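## Task

Take the tube out of well B3 in the blue source rack RA and seat it in well B2 of the white destination rack RB. All other tubes must finish upright in their original wells; you may shift them along the way. Both racks must end roughly where they began, lying flat on the bench mat; moving them temporarily is allowed. Nothing counts as done if it only stays put because the gripper holds it. When finished, release, pull the gripper away (resting on DONE or its housing is fine), then press DONE a single time. The job ends the moment DONE goes down. Do not press DONE while anything required is still wrong; that is worse than never pressing.

## Robot and tools

ROBOT. A single arm with six joints (waist, shoulder, elbow, wrist pitch, wrist yaw, wrist roll) and a two-finger parallel gripper. Joint limits in rad: waist -2.618 to 3.054, shoulder 0.000 to 3.142, elbow 0.000 to 3.142, wrist pitch -1.571 to 1.571, wrist yaw -1.571 to 1.571, wrist roll -2.094 to 2.094. The elbow cannot fully straighten. The fingers point along the gripper's own +z axis and close along its y axis. end_effector_position is the spot midway between the finger pads, roughly 1 cm back from the tips.

SCENE FRAME. Origin on the table surface right under the arm base; +z up; +y is left when facing along +x. The base may sit slightly tilted. Reported hand position can be off, more so at long reach. The racks are loose: RA is blue, RB is white; at the start row A of each is closest to the base and column 1 is on the left as the base sees it. Something may occasionally nudge a loose object. DONE is a button; push it until the lamp over it lights.

execute_actions. Argument actions: a list of actions, run in order. Each action is a list of up to 15 rows; each row is one control step of 1/30 s, and a short action repeats its final row until 15 steps (0.5 s) have passed. A row is 8 numbers: x, y, z, qw, qx, qy, qz, opening. x, y, z are an absolute gripper position in metres in the scene frame; qw, qx, qy, qz an absolute orientation quaternion, w first, also scene frame. Send the quaternion you want in every row rather than copying the last reported one, which may have drifted. opening is absolute, from -1 (closed) to +1 (fully open, 0.094 m). An action is rejected if its target lies more than 0.6 m from the gripper's position at that action's start along any gripper axis; if any action is malformed, or the first fails this test against the last reported state, nothing runs. An empty list just returns state and images.

How motion behaves: each step the commanded pose is clipped to 70 mm and 16 degrees from the measured pose, then damped inverse kinematics drives the joints, favouring position over orientation. After an action the arm continues only to the last clipped pose, so far targets need further actions. Final positions are often a centimetre or more off, usually low.

move. Arguments: target, one 8-number row as above (absolute pose plus opening); speed, top path speed in m/s from 0.002 to 0.5 (default 0.25), with rotation capped at twice that in rad/s; blocking (true/false). The gripper follows a straight path lasting 0.5 to 10 s (cut off at 10 s), turning the short way. It does not steer around obstacles, may lag, stray or overshoot speed near full reach. The opening is applied at the start. Faster contact hits harder; aiming beyond a contact presses harder. It ends when path and fingers are at rest, or 5 s after the path ends. The move: line reports the ending (done, off_target, moving, held, fault), limits (paced: pose clipped; held: some steps blocked, after which the arm may surge) and the distance to target. With blocking=false you get a result after 0.5 s; other moves and execute_actions are refused until a result shows the end, so call wait or stop first.

wait. Argument seconds, 0 to 10. Lets time pass holding the last command; returns early if a running move ends.

stop. No arguments. Brakes a running move; braking needs room, more when fast. Fingers keep moving.

zoom_image. Arguments camera (cam_head_left, cam_head_right, cam_high, cam_low, cam_wrist) and region [x0, y0, x1, y1] in pixels of that camera's last image, top-left origin, at most 504 by 504.

finished_scene. Argument scene, the integer of the scene being ended. Irreversible; the arm first holds its last command. The result says whether the task succeeded and gives the following task if any. Answering without a tool call ends everything.

RESULTS. The state line gives end_effector_position (m) and end_effector_quat_wxyz. Hand target is the pose the controller is currently steering to. grip_measured is the finger opening on the command scale; readings may be off by about 1 mm, consistently. To hold something, command an opening about 0.03 below grip_measured (less for a gentler grip). Finger force tops out near 50 to 62 N per pad, lower on thin parts. Joint positions and Joint velocities list the six joints in the order above (rad, rad/s) followed by the pad gap (m, m/s). Joint torques follow the same order without the gripper; they are never zero in free air and include offsets and noise. A pose unreachable line means the clearance check (which treats the base mount as arm) altered or blocked the command. FAULT lines mark stops.

CAMERAS. cam_head_left, cam_head_right, cam_high, cam_low (896x504 each) and cam_wrist (504x504, fisheye), in that order. Calibrations (K, distortion, T_world_to_cam) were supplied; real cameras may differ by a couple of degrees and millimetres.

AVOID. Knocking or placing anything off the table, dropping tubes, slamming or pushing hard into racks or the bench. Holding loads heats motors: MOTOR HOT appears at 75 °C, at 90 °C the arm halts for 10 s, and at 100 °C motors and gripper go limp and the arm falls (OVER-TEMPERATURE FAULT). Move smoothly and avoid needless effort.

Each tool is called by a JSON object that holds its "method" and its "body", one argument or row to a line.

## Session

{"method": "execute_actions", "body": {
  "actions": []
}}

Scene clock: 0.00 s.
end_effector_position=(+0.3114, +0.4453, +0.3648) grip_measured=+1.000 end_effector_quat_wxyz=(-0.349, +0.654, -0.658, -0.134)
Joint positions: [ 1.275  2.323  2.181 -0.872  0.613 -0.624  0.094]
Joint velocities: [-0.012 -0.012 -0.007 -0.051  0.022  0.007  0.   ]
Joint torques (N m, as the arm reports them, + toward a larger angle): no reading
Motor temperatures (°C, as the motors report them): [20 21 19 22 21 22]
Hand target: +0.310, +0.446, +0.388; -0.371, +0.641, -0.655, -0.150

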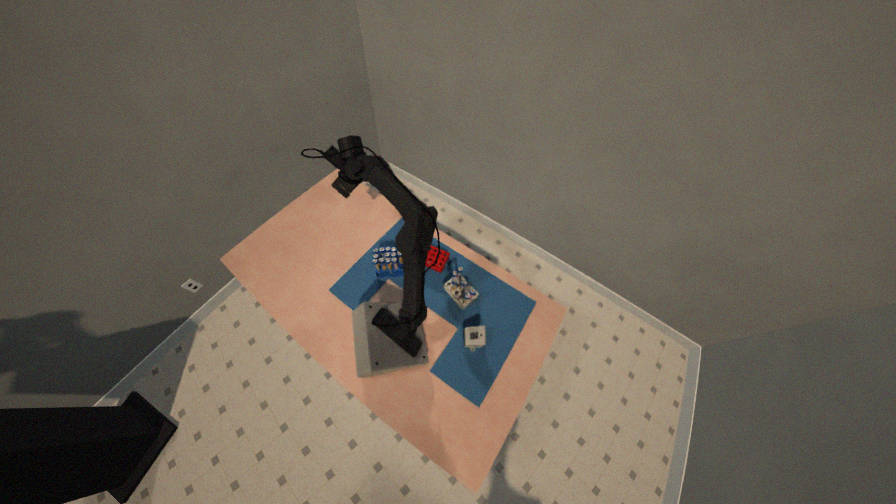

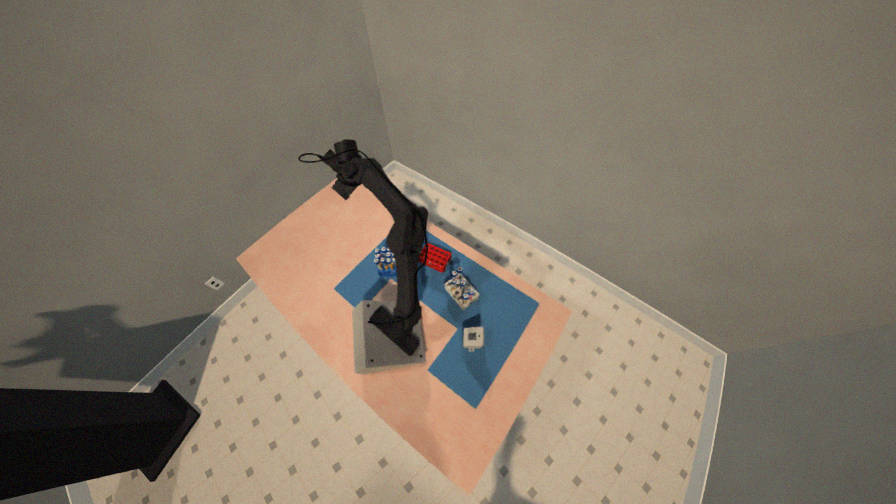

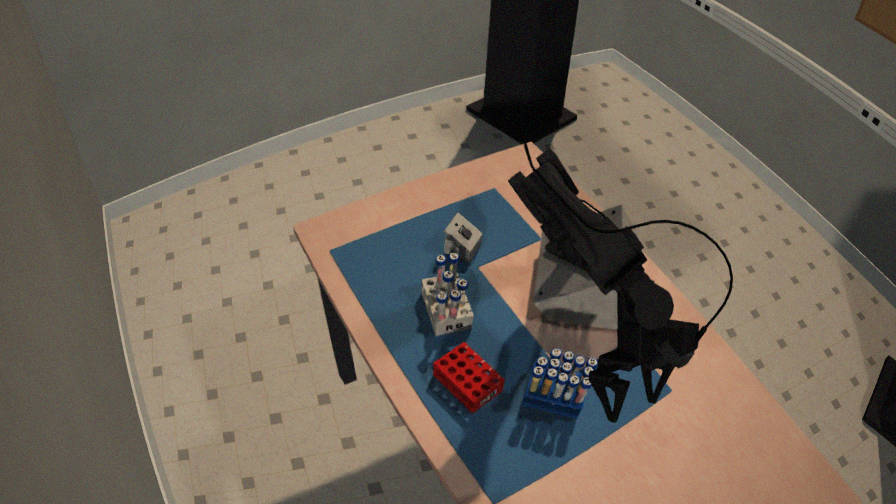

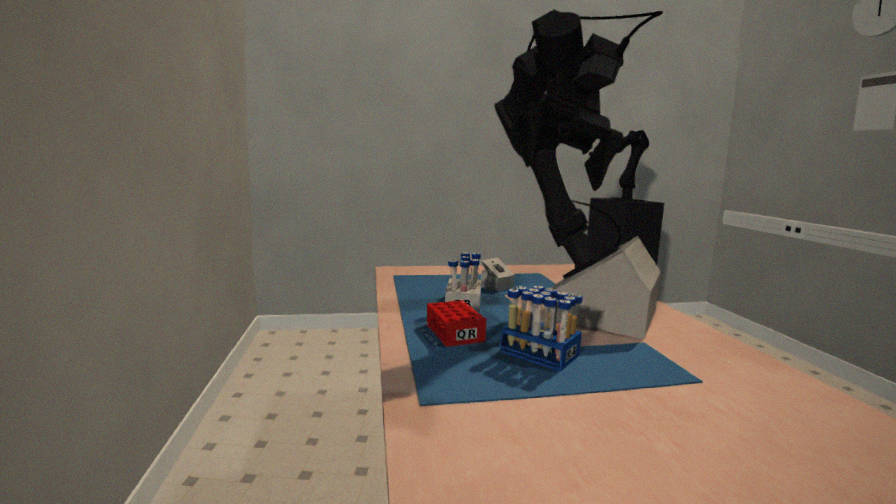

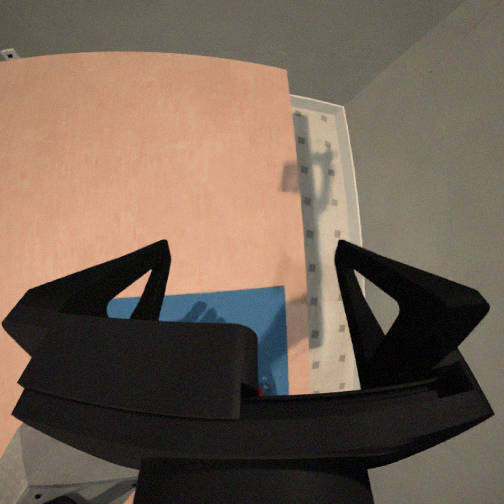

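{"method": "move", "body": {
  "target": [0.29,0.19,0.3,0,0.707,-0.707,0,1]
}}

Scene clock: 7.90 s.
end_effector_position=(+0.2855, +0.1969, +0.2911) grip_measured=+1.000 end_effector_quat_wxyz=(-0.076, +0.712, -0.698, -0.019)
Joint positions: [ 1.173  1.868  1.725 -1.552  0.637 -0.331  0.094]
Joint velocities: [-0.002 -0.012 -0.037  0.007  0.007 -0.051  0.   ]
Joint torques (N m, as the arm reports them, + toward a larger angle): [ 5.03 -7.42  3.97  0.27 -0.09  0.08]
Motor temperatures (°C, as the motors report them): [21 23 20 23 21 22]
Hand target: +0.285, +0.193, +0.298; -0.084, +0.706, -0.702, -0.028
Off the commanded pose: 0.012 m, 9 deg.
joint sent to its limit — the command would take joint 4 (wrist pitch) past its lower limit, so that joint was sent only as far as its limit.
move: off_target
camera_calibration (this result's frames):
cam_wrist: T_world_to_cam=[[0.996173, 0.0340929, 0.0804828, -0.31593], [-0.00869483, -0.877573, 0.479364, 0.0372239], [0.0869725, -0.478229, -0.873918, 0.44922], [0, 0, 0, 1]] pos_world=[0.275975, 0.258268, 0.400165]

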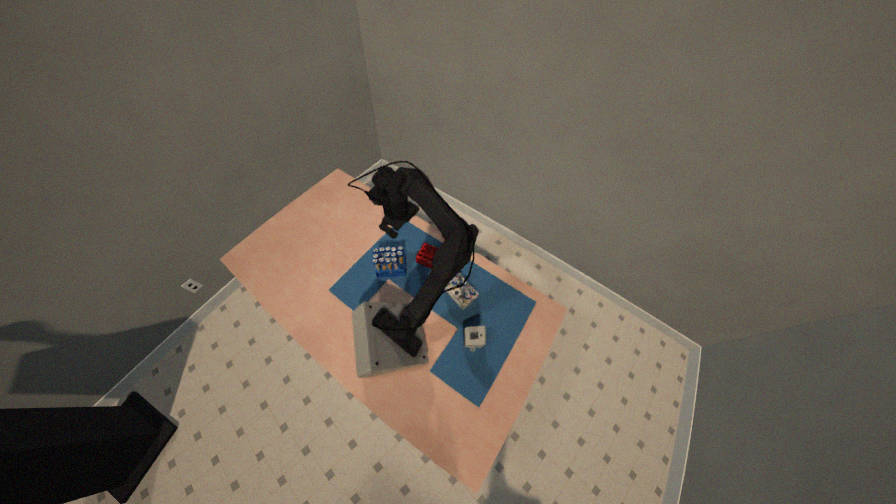

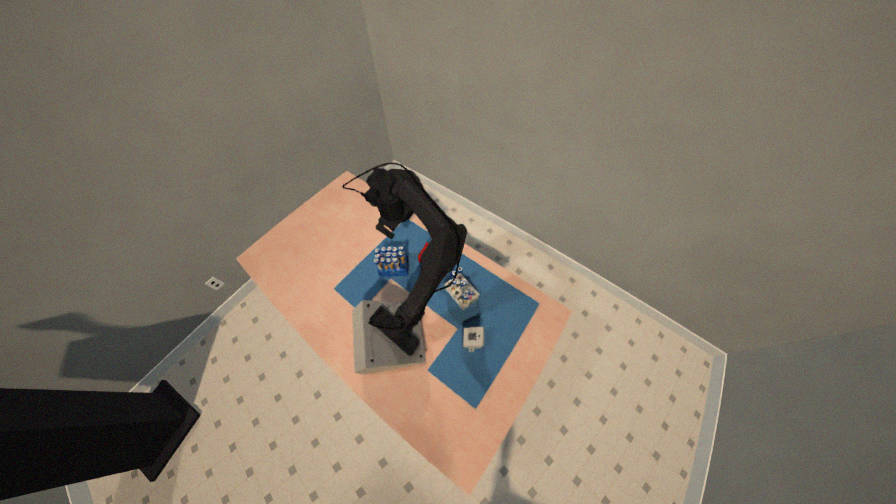

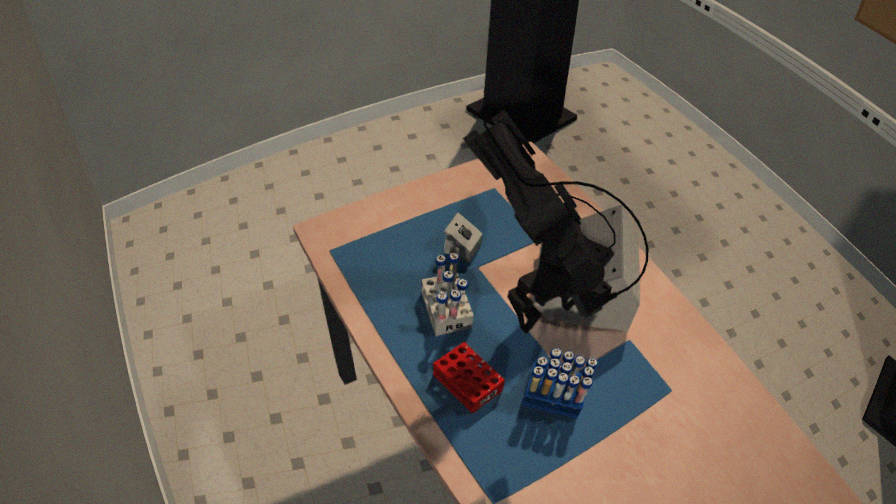

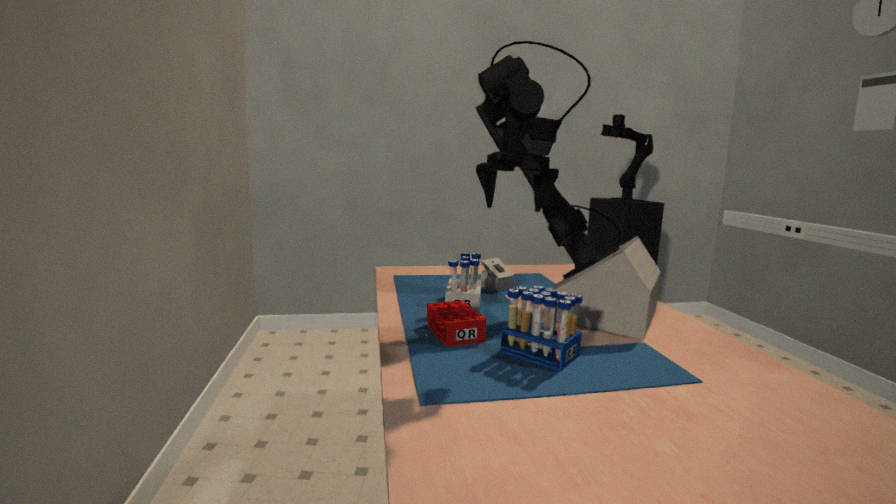

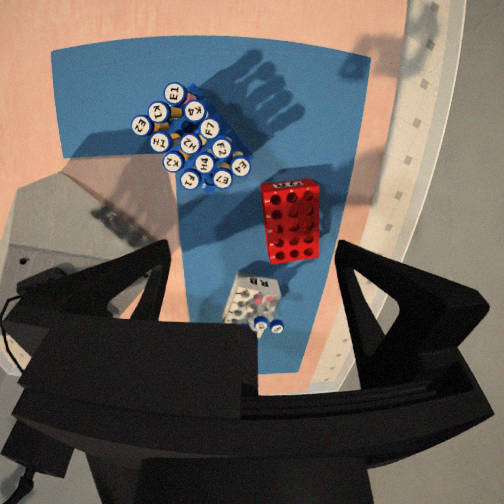

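{"method": "zoom_image", "body": {
  "camera": "cam_wrist",
  "region": [110,60,310,260]
}}

{"method": "zoom_image", "body": {
  "camera": "cam_high",
  "region": [400,200,640,430]
}}

Region (110, 60, 310, 260) of cam_wrist's 504x504 image, scaled by 2.520, with more detail than that image has.

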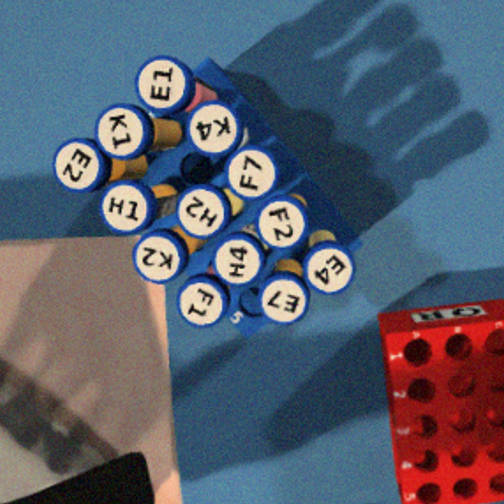

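Region (400, 200, 640, 430) of cam_high's 896x504 image, scaled by 2.100, with more detail than that image has; it fills the top 483 rows of this view, and the rest is white.

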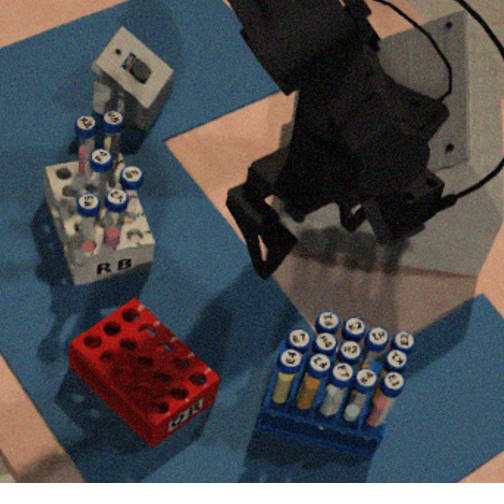

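{"method": "move", "body": {
  "target": [0.245,0.245,0.2,0,0.707,-0.707,0,-0.3]
}}

Scene clock: 34.60 s.
end_effector_position=(+0.2436, +0.2407, +0.1927) grip_measured=-0.298 end_effector_quat_wxyz=(+0.015, +0.718, -0.696, +0.013)
Joint positions: [ 1.121  2.104  1.571 -1.361  0.617 -0.267  0.033]
Joint velocities: [-0.002 -0.002  0.012 -0.037 -0.095 -0.022  0.   ]
Joint torques (N m, as the arm reports them, + toward a larger angle): [ 5.62 -8.9   4.6   0.16 -0.09  0.14]
Motor temperatures (°C, as the motors report them): [21 23 20 23 21 22]
Hand target: +0.245, +0.246, +0.200; -0.001, +0.708, -0.707, +0.001
Off the commanded pose: 0.009 m, 3 deg.
move: off_target
camera_calibration (this result's frames):
cam_wrist: T_world_to_cam=[[0.998711, 0.0500535, -0.00839504, -0.255063], [0.0443449, -0.780146, 0.624024, 0.0582327], [0.0246852, -0.623592, -0.78136, 0.420071], [0, 0, 0, 1]] pos_world=[0.241783, 0.320149, 0.289747]

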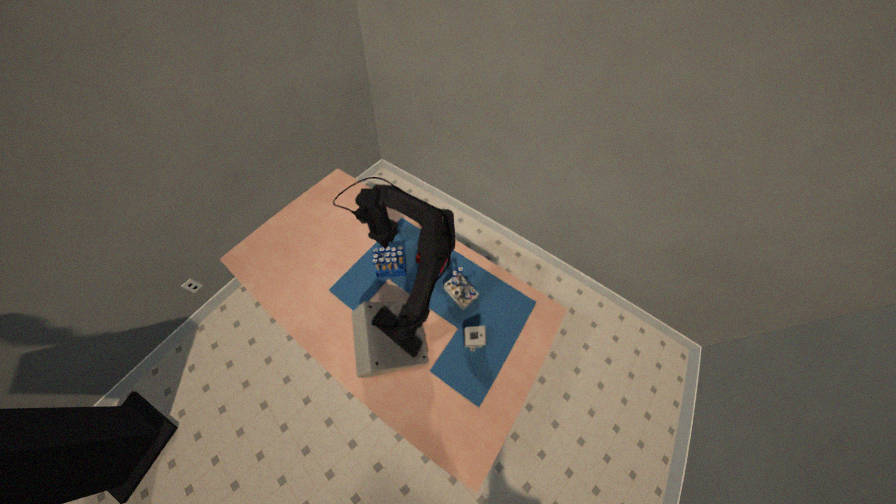

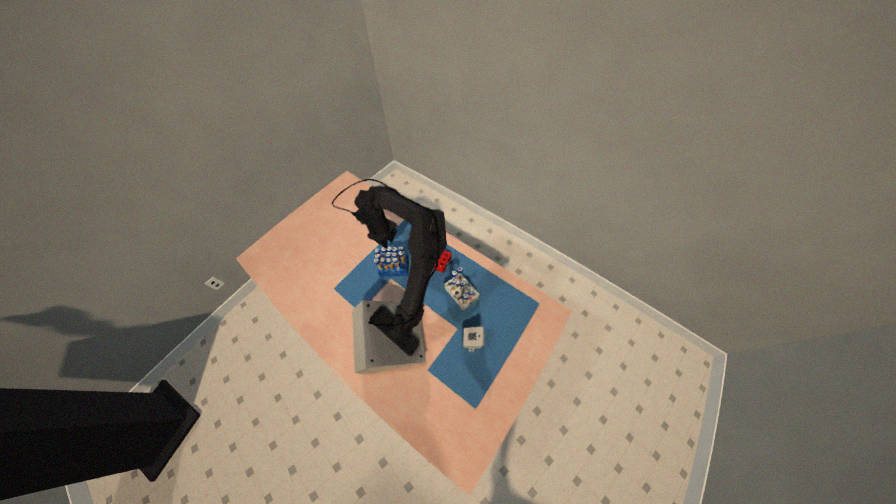

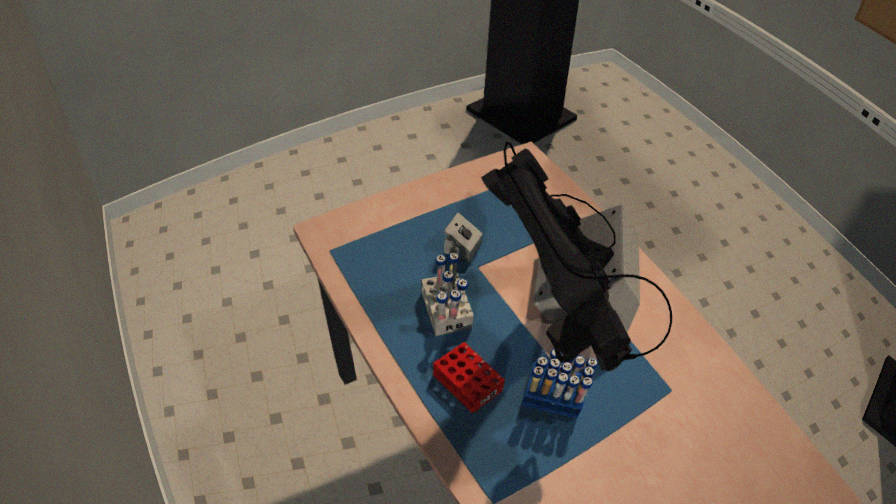

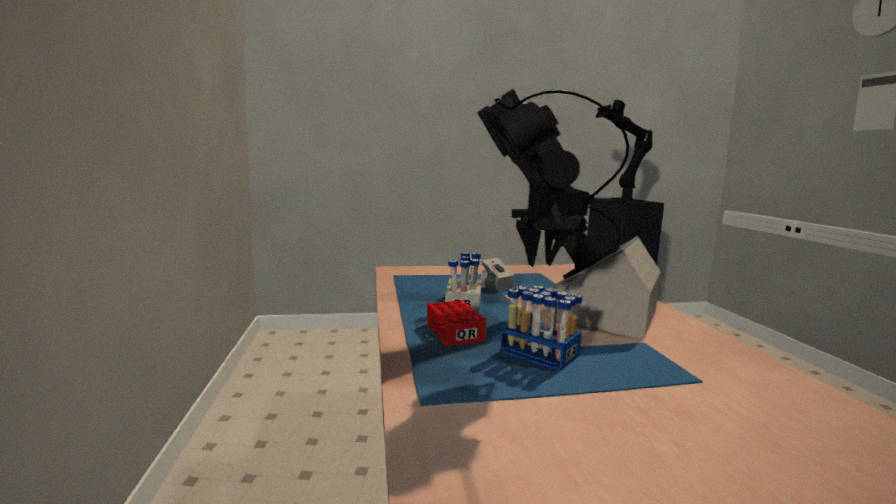

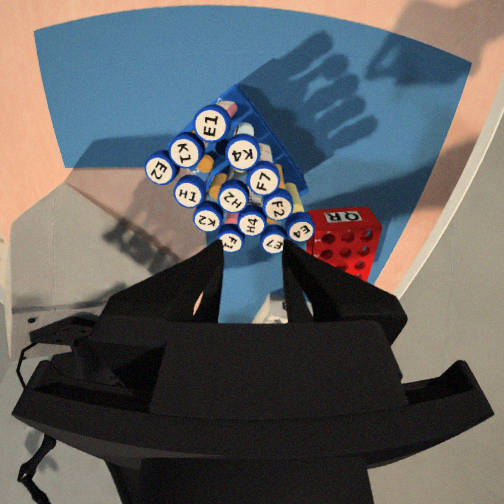

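{"method": "move", "body": {
  "target": [0.232,0.248,0.155,0,0.707,-0.707,0,-0.35],
  "speed": 0.1
}}

Scene clock: 41.73 s.
end_effector_position=(+0.2305, +0.2441, +0.1510) grip_measured=-0.349 end_effector_quat_wxyz=(+0.014, +0.707, -0.707, +0.006)
Joint positions: [ 1.081  2.104  1.409 -1.162  0.618 -0.287  0.031]
Joint velocities: [ 0.012 -0.012 -0.007 -0.007  0.051 -0.007 -0.   ]
Joint torques (N m, as the arm reports them, + toward a larger angle): [ 5.55 -8.63  3.73  0.21  0.02 -0.09]
Motor temperatures (°C, as the motors report them): [21 23 20 23 21 22]
Hand target: +0.232, +0.248, +0.155; +0.000, +0.707, -0.707, +0.001
Off the commanded pose: 0.006 m, 2 deg.
move: done
camera_calibration (this result's frames):
cam_wrist: T_world_to_cam=[[0.999726, 0.0178024, -0.0152032, -0.233843], [0.0233886, -0.787771, 0.615524, 0.0953943], [-0.0010189, -0.615711, -0.787972, 0.394985], [0, 0, 0, 1]] pos_world=[0.231951, 0.322508, 0.248964]

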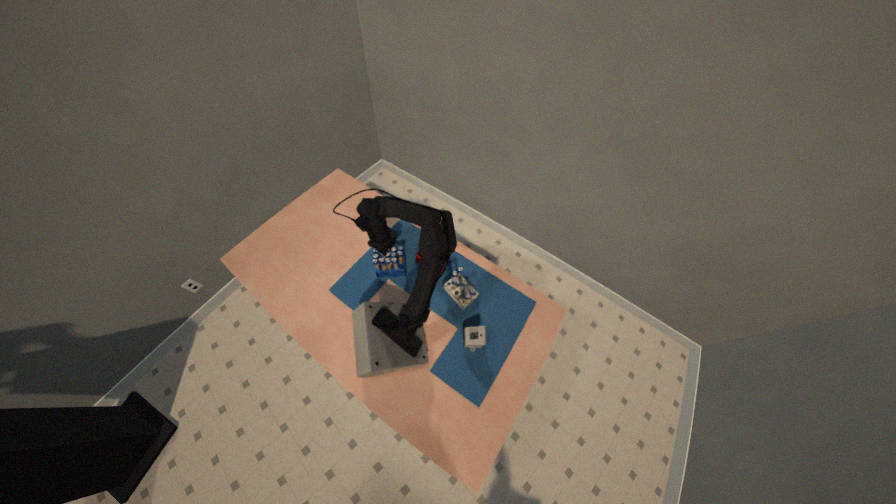

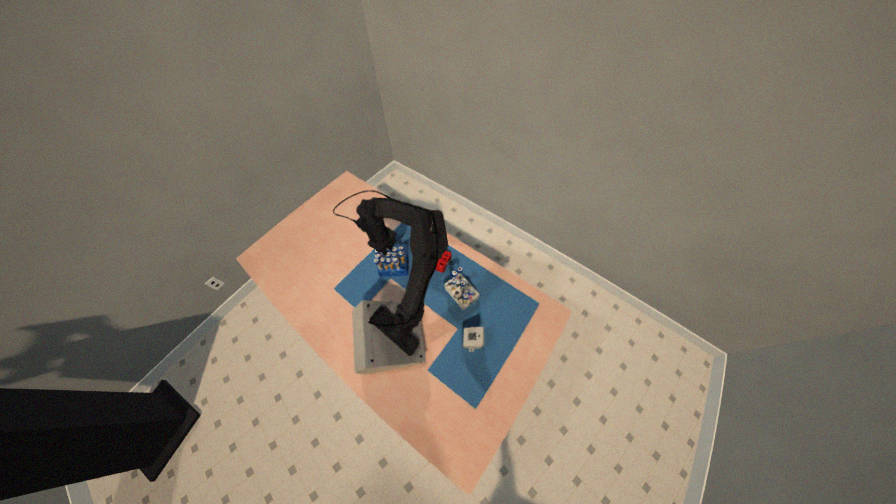

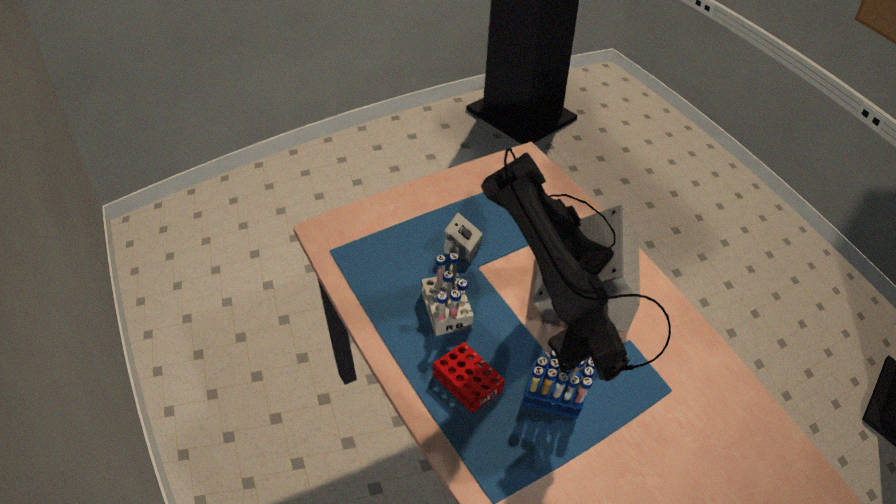

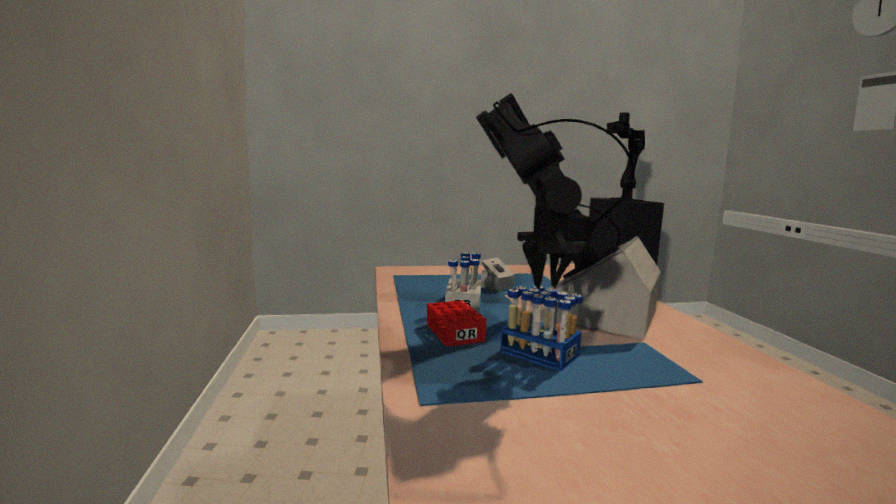

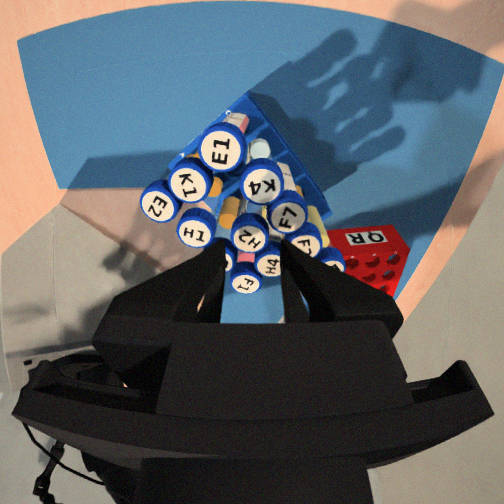

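{"method": "move", "body": {
  "target": [0.231,0.248,0.128,0,0.707,-0.707,0,-0.4],
  "speed": 0.03
}}

Scene clock: 47.20 s.
end_effector_position=(+0.2306, +0.2385, +0.1291) grip_measured=-0.399 end_effector_quat_wxyz=(+0.017, +0.707, -0.707, +0.011)
Joint positions: [ 1.043  2.104  1.338 -1.078  0.634 -0.327  0.028]
Joint velocities: [ 0.012  0.012  0.007 -0.037  0.051 -0.037 -0.   ]
Joint torques (N m, as the arm reports them, + toward a larger angle): [ 5.3  -7.76  3.24  0.48 -0.08 -0.18]
Motor temperatures (°C, as the motors report them): [21 23 20 23 21 22]
Hand target: +0.231, +0.248, +0.128; +0.000, +0.707, -0.707, +0.001
Off the commanded pose: 0.010 m, 2 deg.
move: done
camera_calibration (this result's frames):
cam_wrist: T_world_to_cam=[[0.999729, 0.019137, -0.0132481, -0.23481], [0.0232199, -0.780777, 0.624378, 0.101715], [0.00160492, -0.624516, -0.78101, 0.374897], [0, 0, 0, 1]] pos_world=[0.231783, 0.318039, 0.226179]

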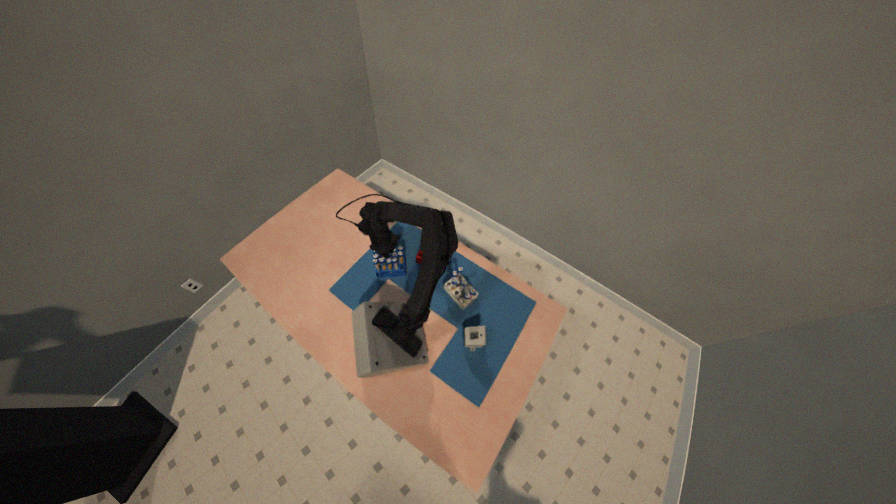

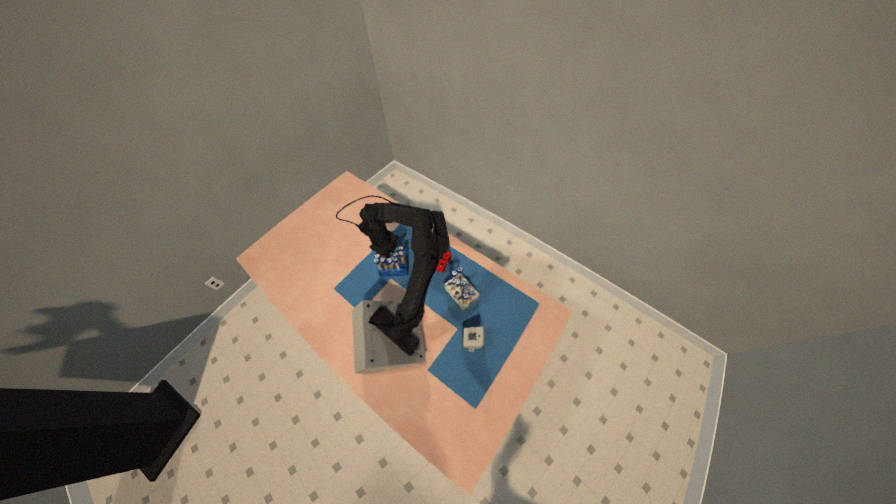

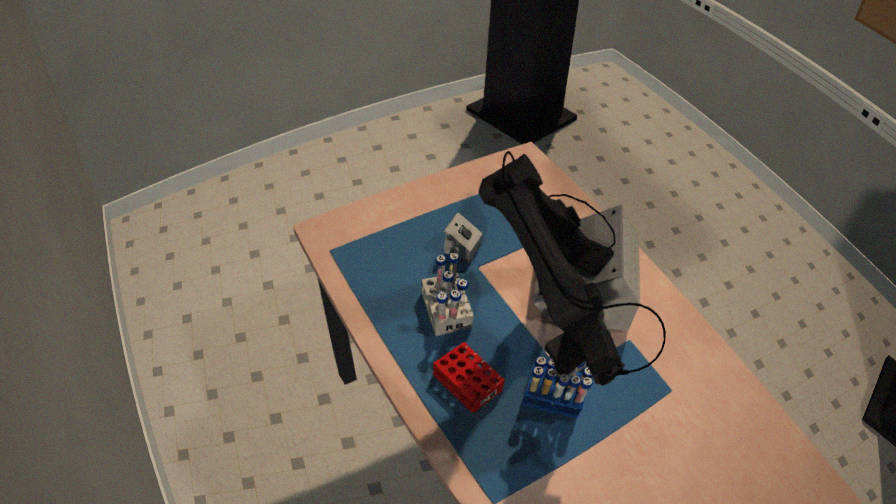

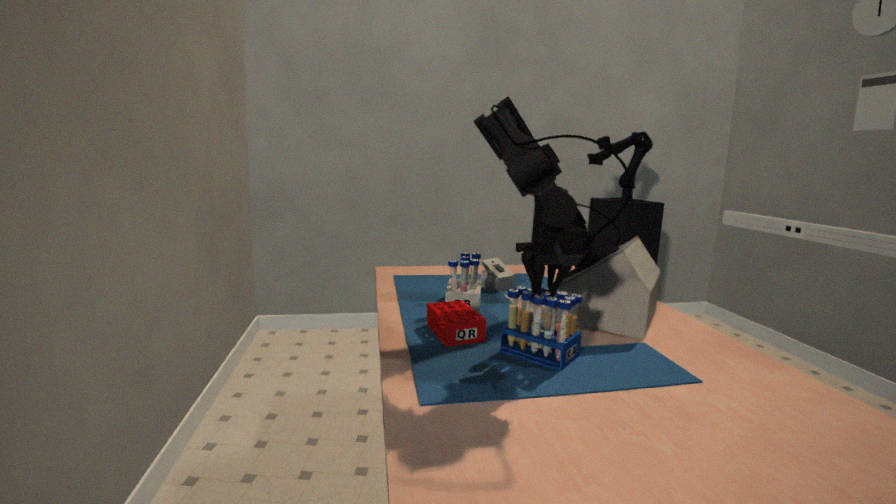

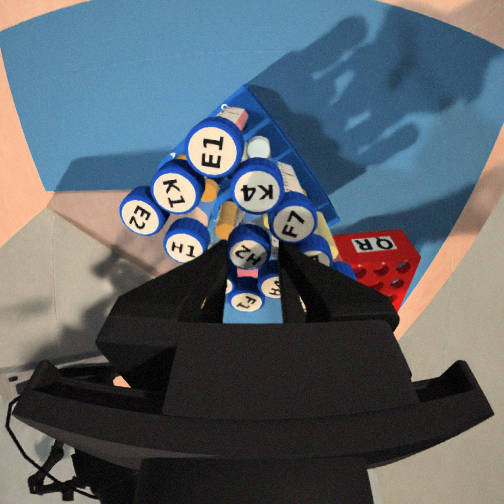

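{"method": "move", "body": {
  "target": [0.229,0.247,0.114,0,0.707,-0.707,0,-0.4],
  "speed": 0.02
}}

{"method": "zoom_image", "body": {
  "camera": "cam_low",
  "region": [480,230,620,370]
}}

Scene clock: 56.07 s.
end_effector_position=(+0.2368, +0.2358, +0.1190) grip_measured=-0.399 end_effector_quat_wxyz=(+0.008, +0.706, -0.707, +0.025)
Joint positions: [ 1.024  2.104  1.306 -1.026  0.672 -0.35   0.028]
Joint velocities: [-0.017 -0.002  0.002  0.007 -0.037 -0.037  0.   ]
Joint torques (N m, as the arm reports them, + toward a larger angle): [ 5.15 -7.18  2.65  0.59 -0.47 -0.2 ]
Motor temperatures (°C, as the motors report them): [21 23 20 23 21 22]
Hand target: +0.230, +0.247, +0.115; +0.001, +0.707, -0.707, +0.001
Off the commanded pose: 0.015 m, 3 deg.
move: off_target
camera_calibration (this result's frames):
cam_wrist: T_world_to_cam=[[0.999654, 0.0177184, 0.0194308, -0.244632], [0.00151125, -0.776405, 0.630233, 0.109199], [0.0262529, -0.629985, -0.776163, 0.360205], [0, 0, 0, 1]] pos_world=[0.234926, 0.316041, 0.21551]

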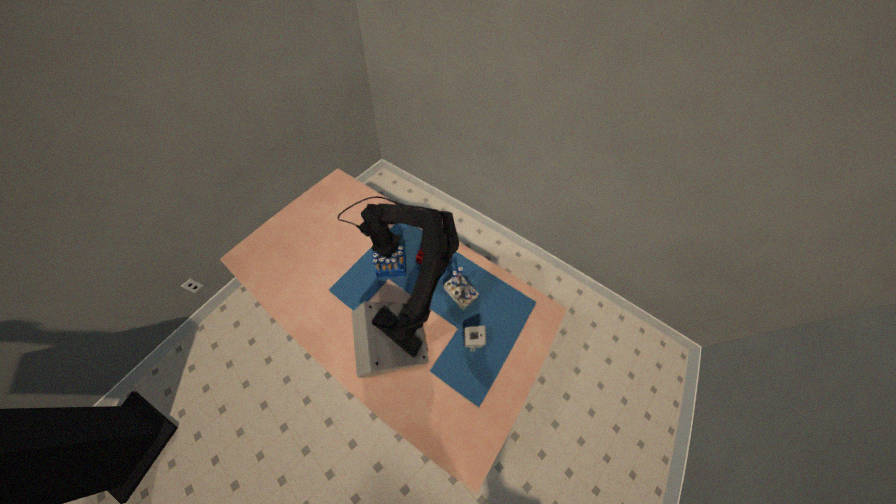

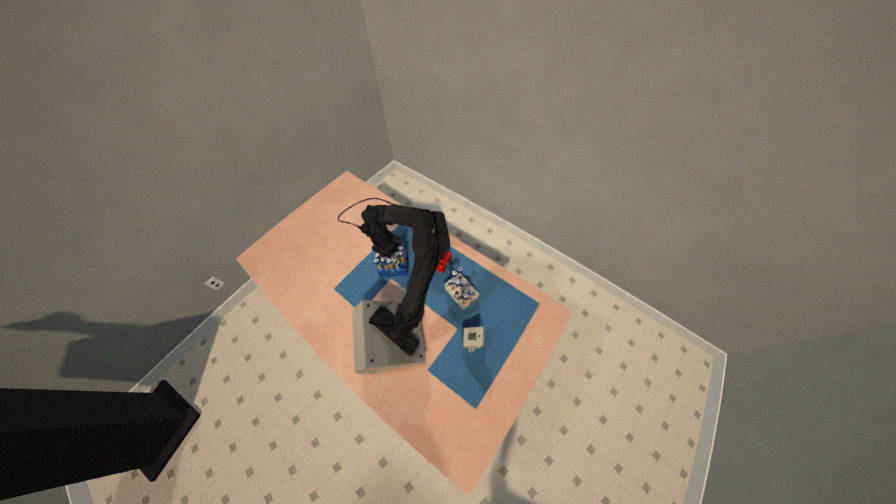

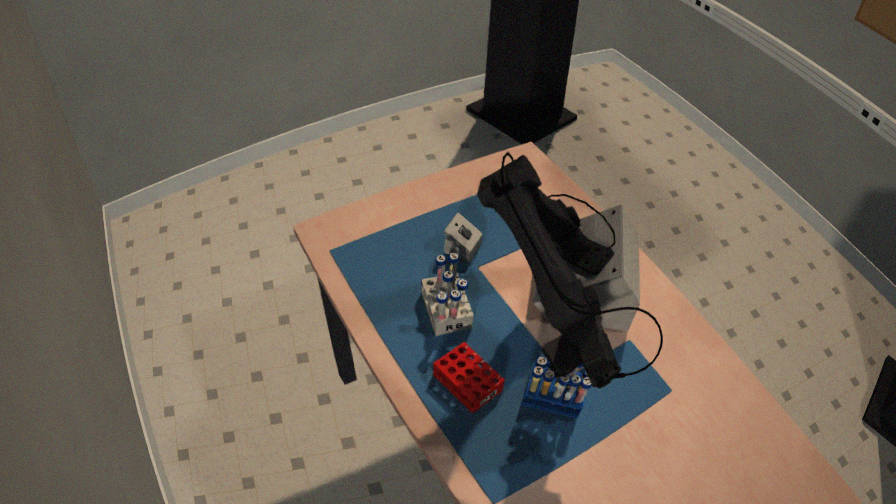

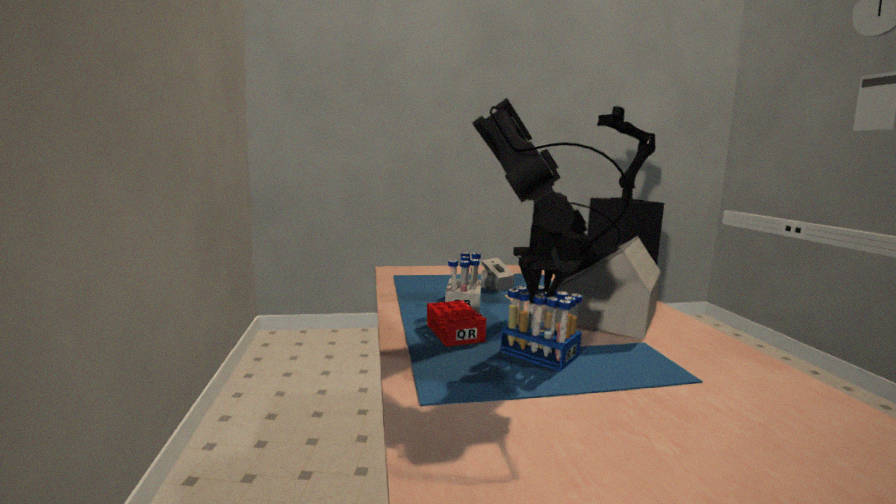

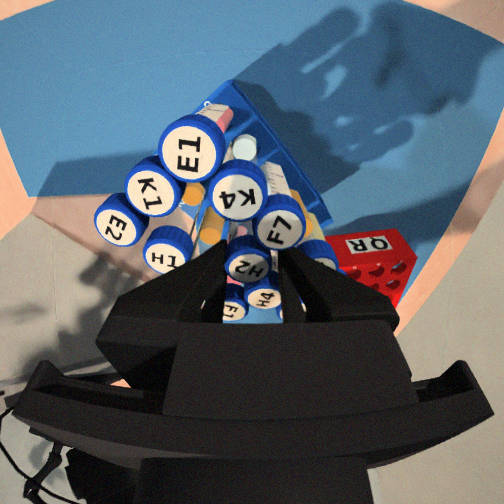

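Region (480, 230, 620, 370) of cam_low's 896x504 image, scaled by 3.600, with more detail than that image has.

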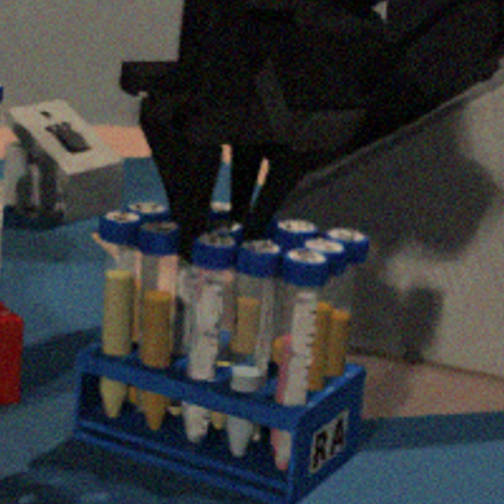

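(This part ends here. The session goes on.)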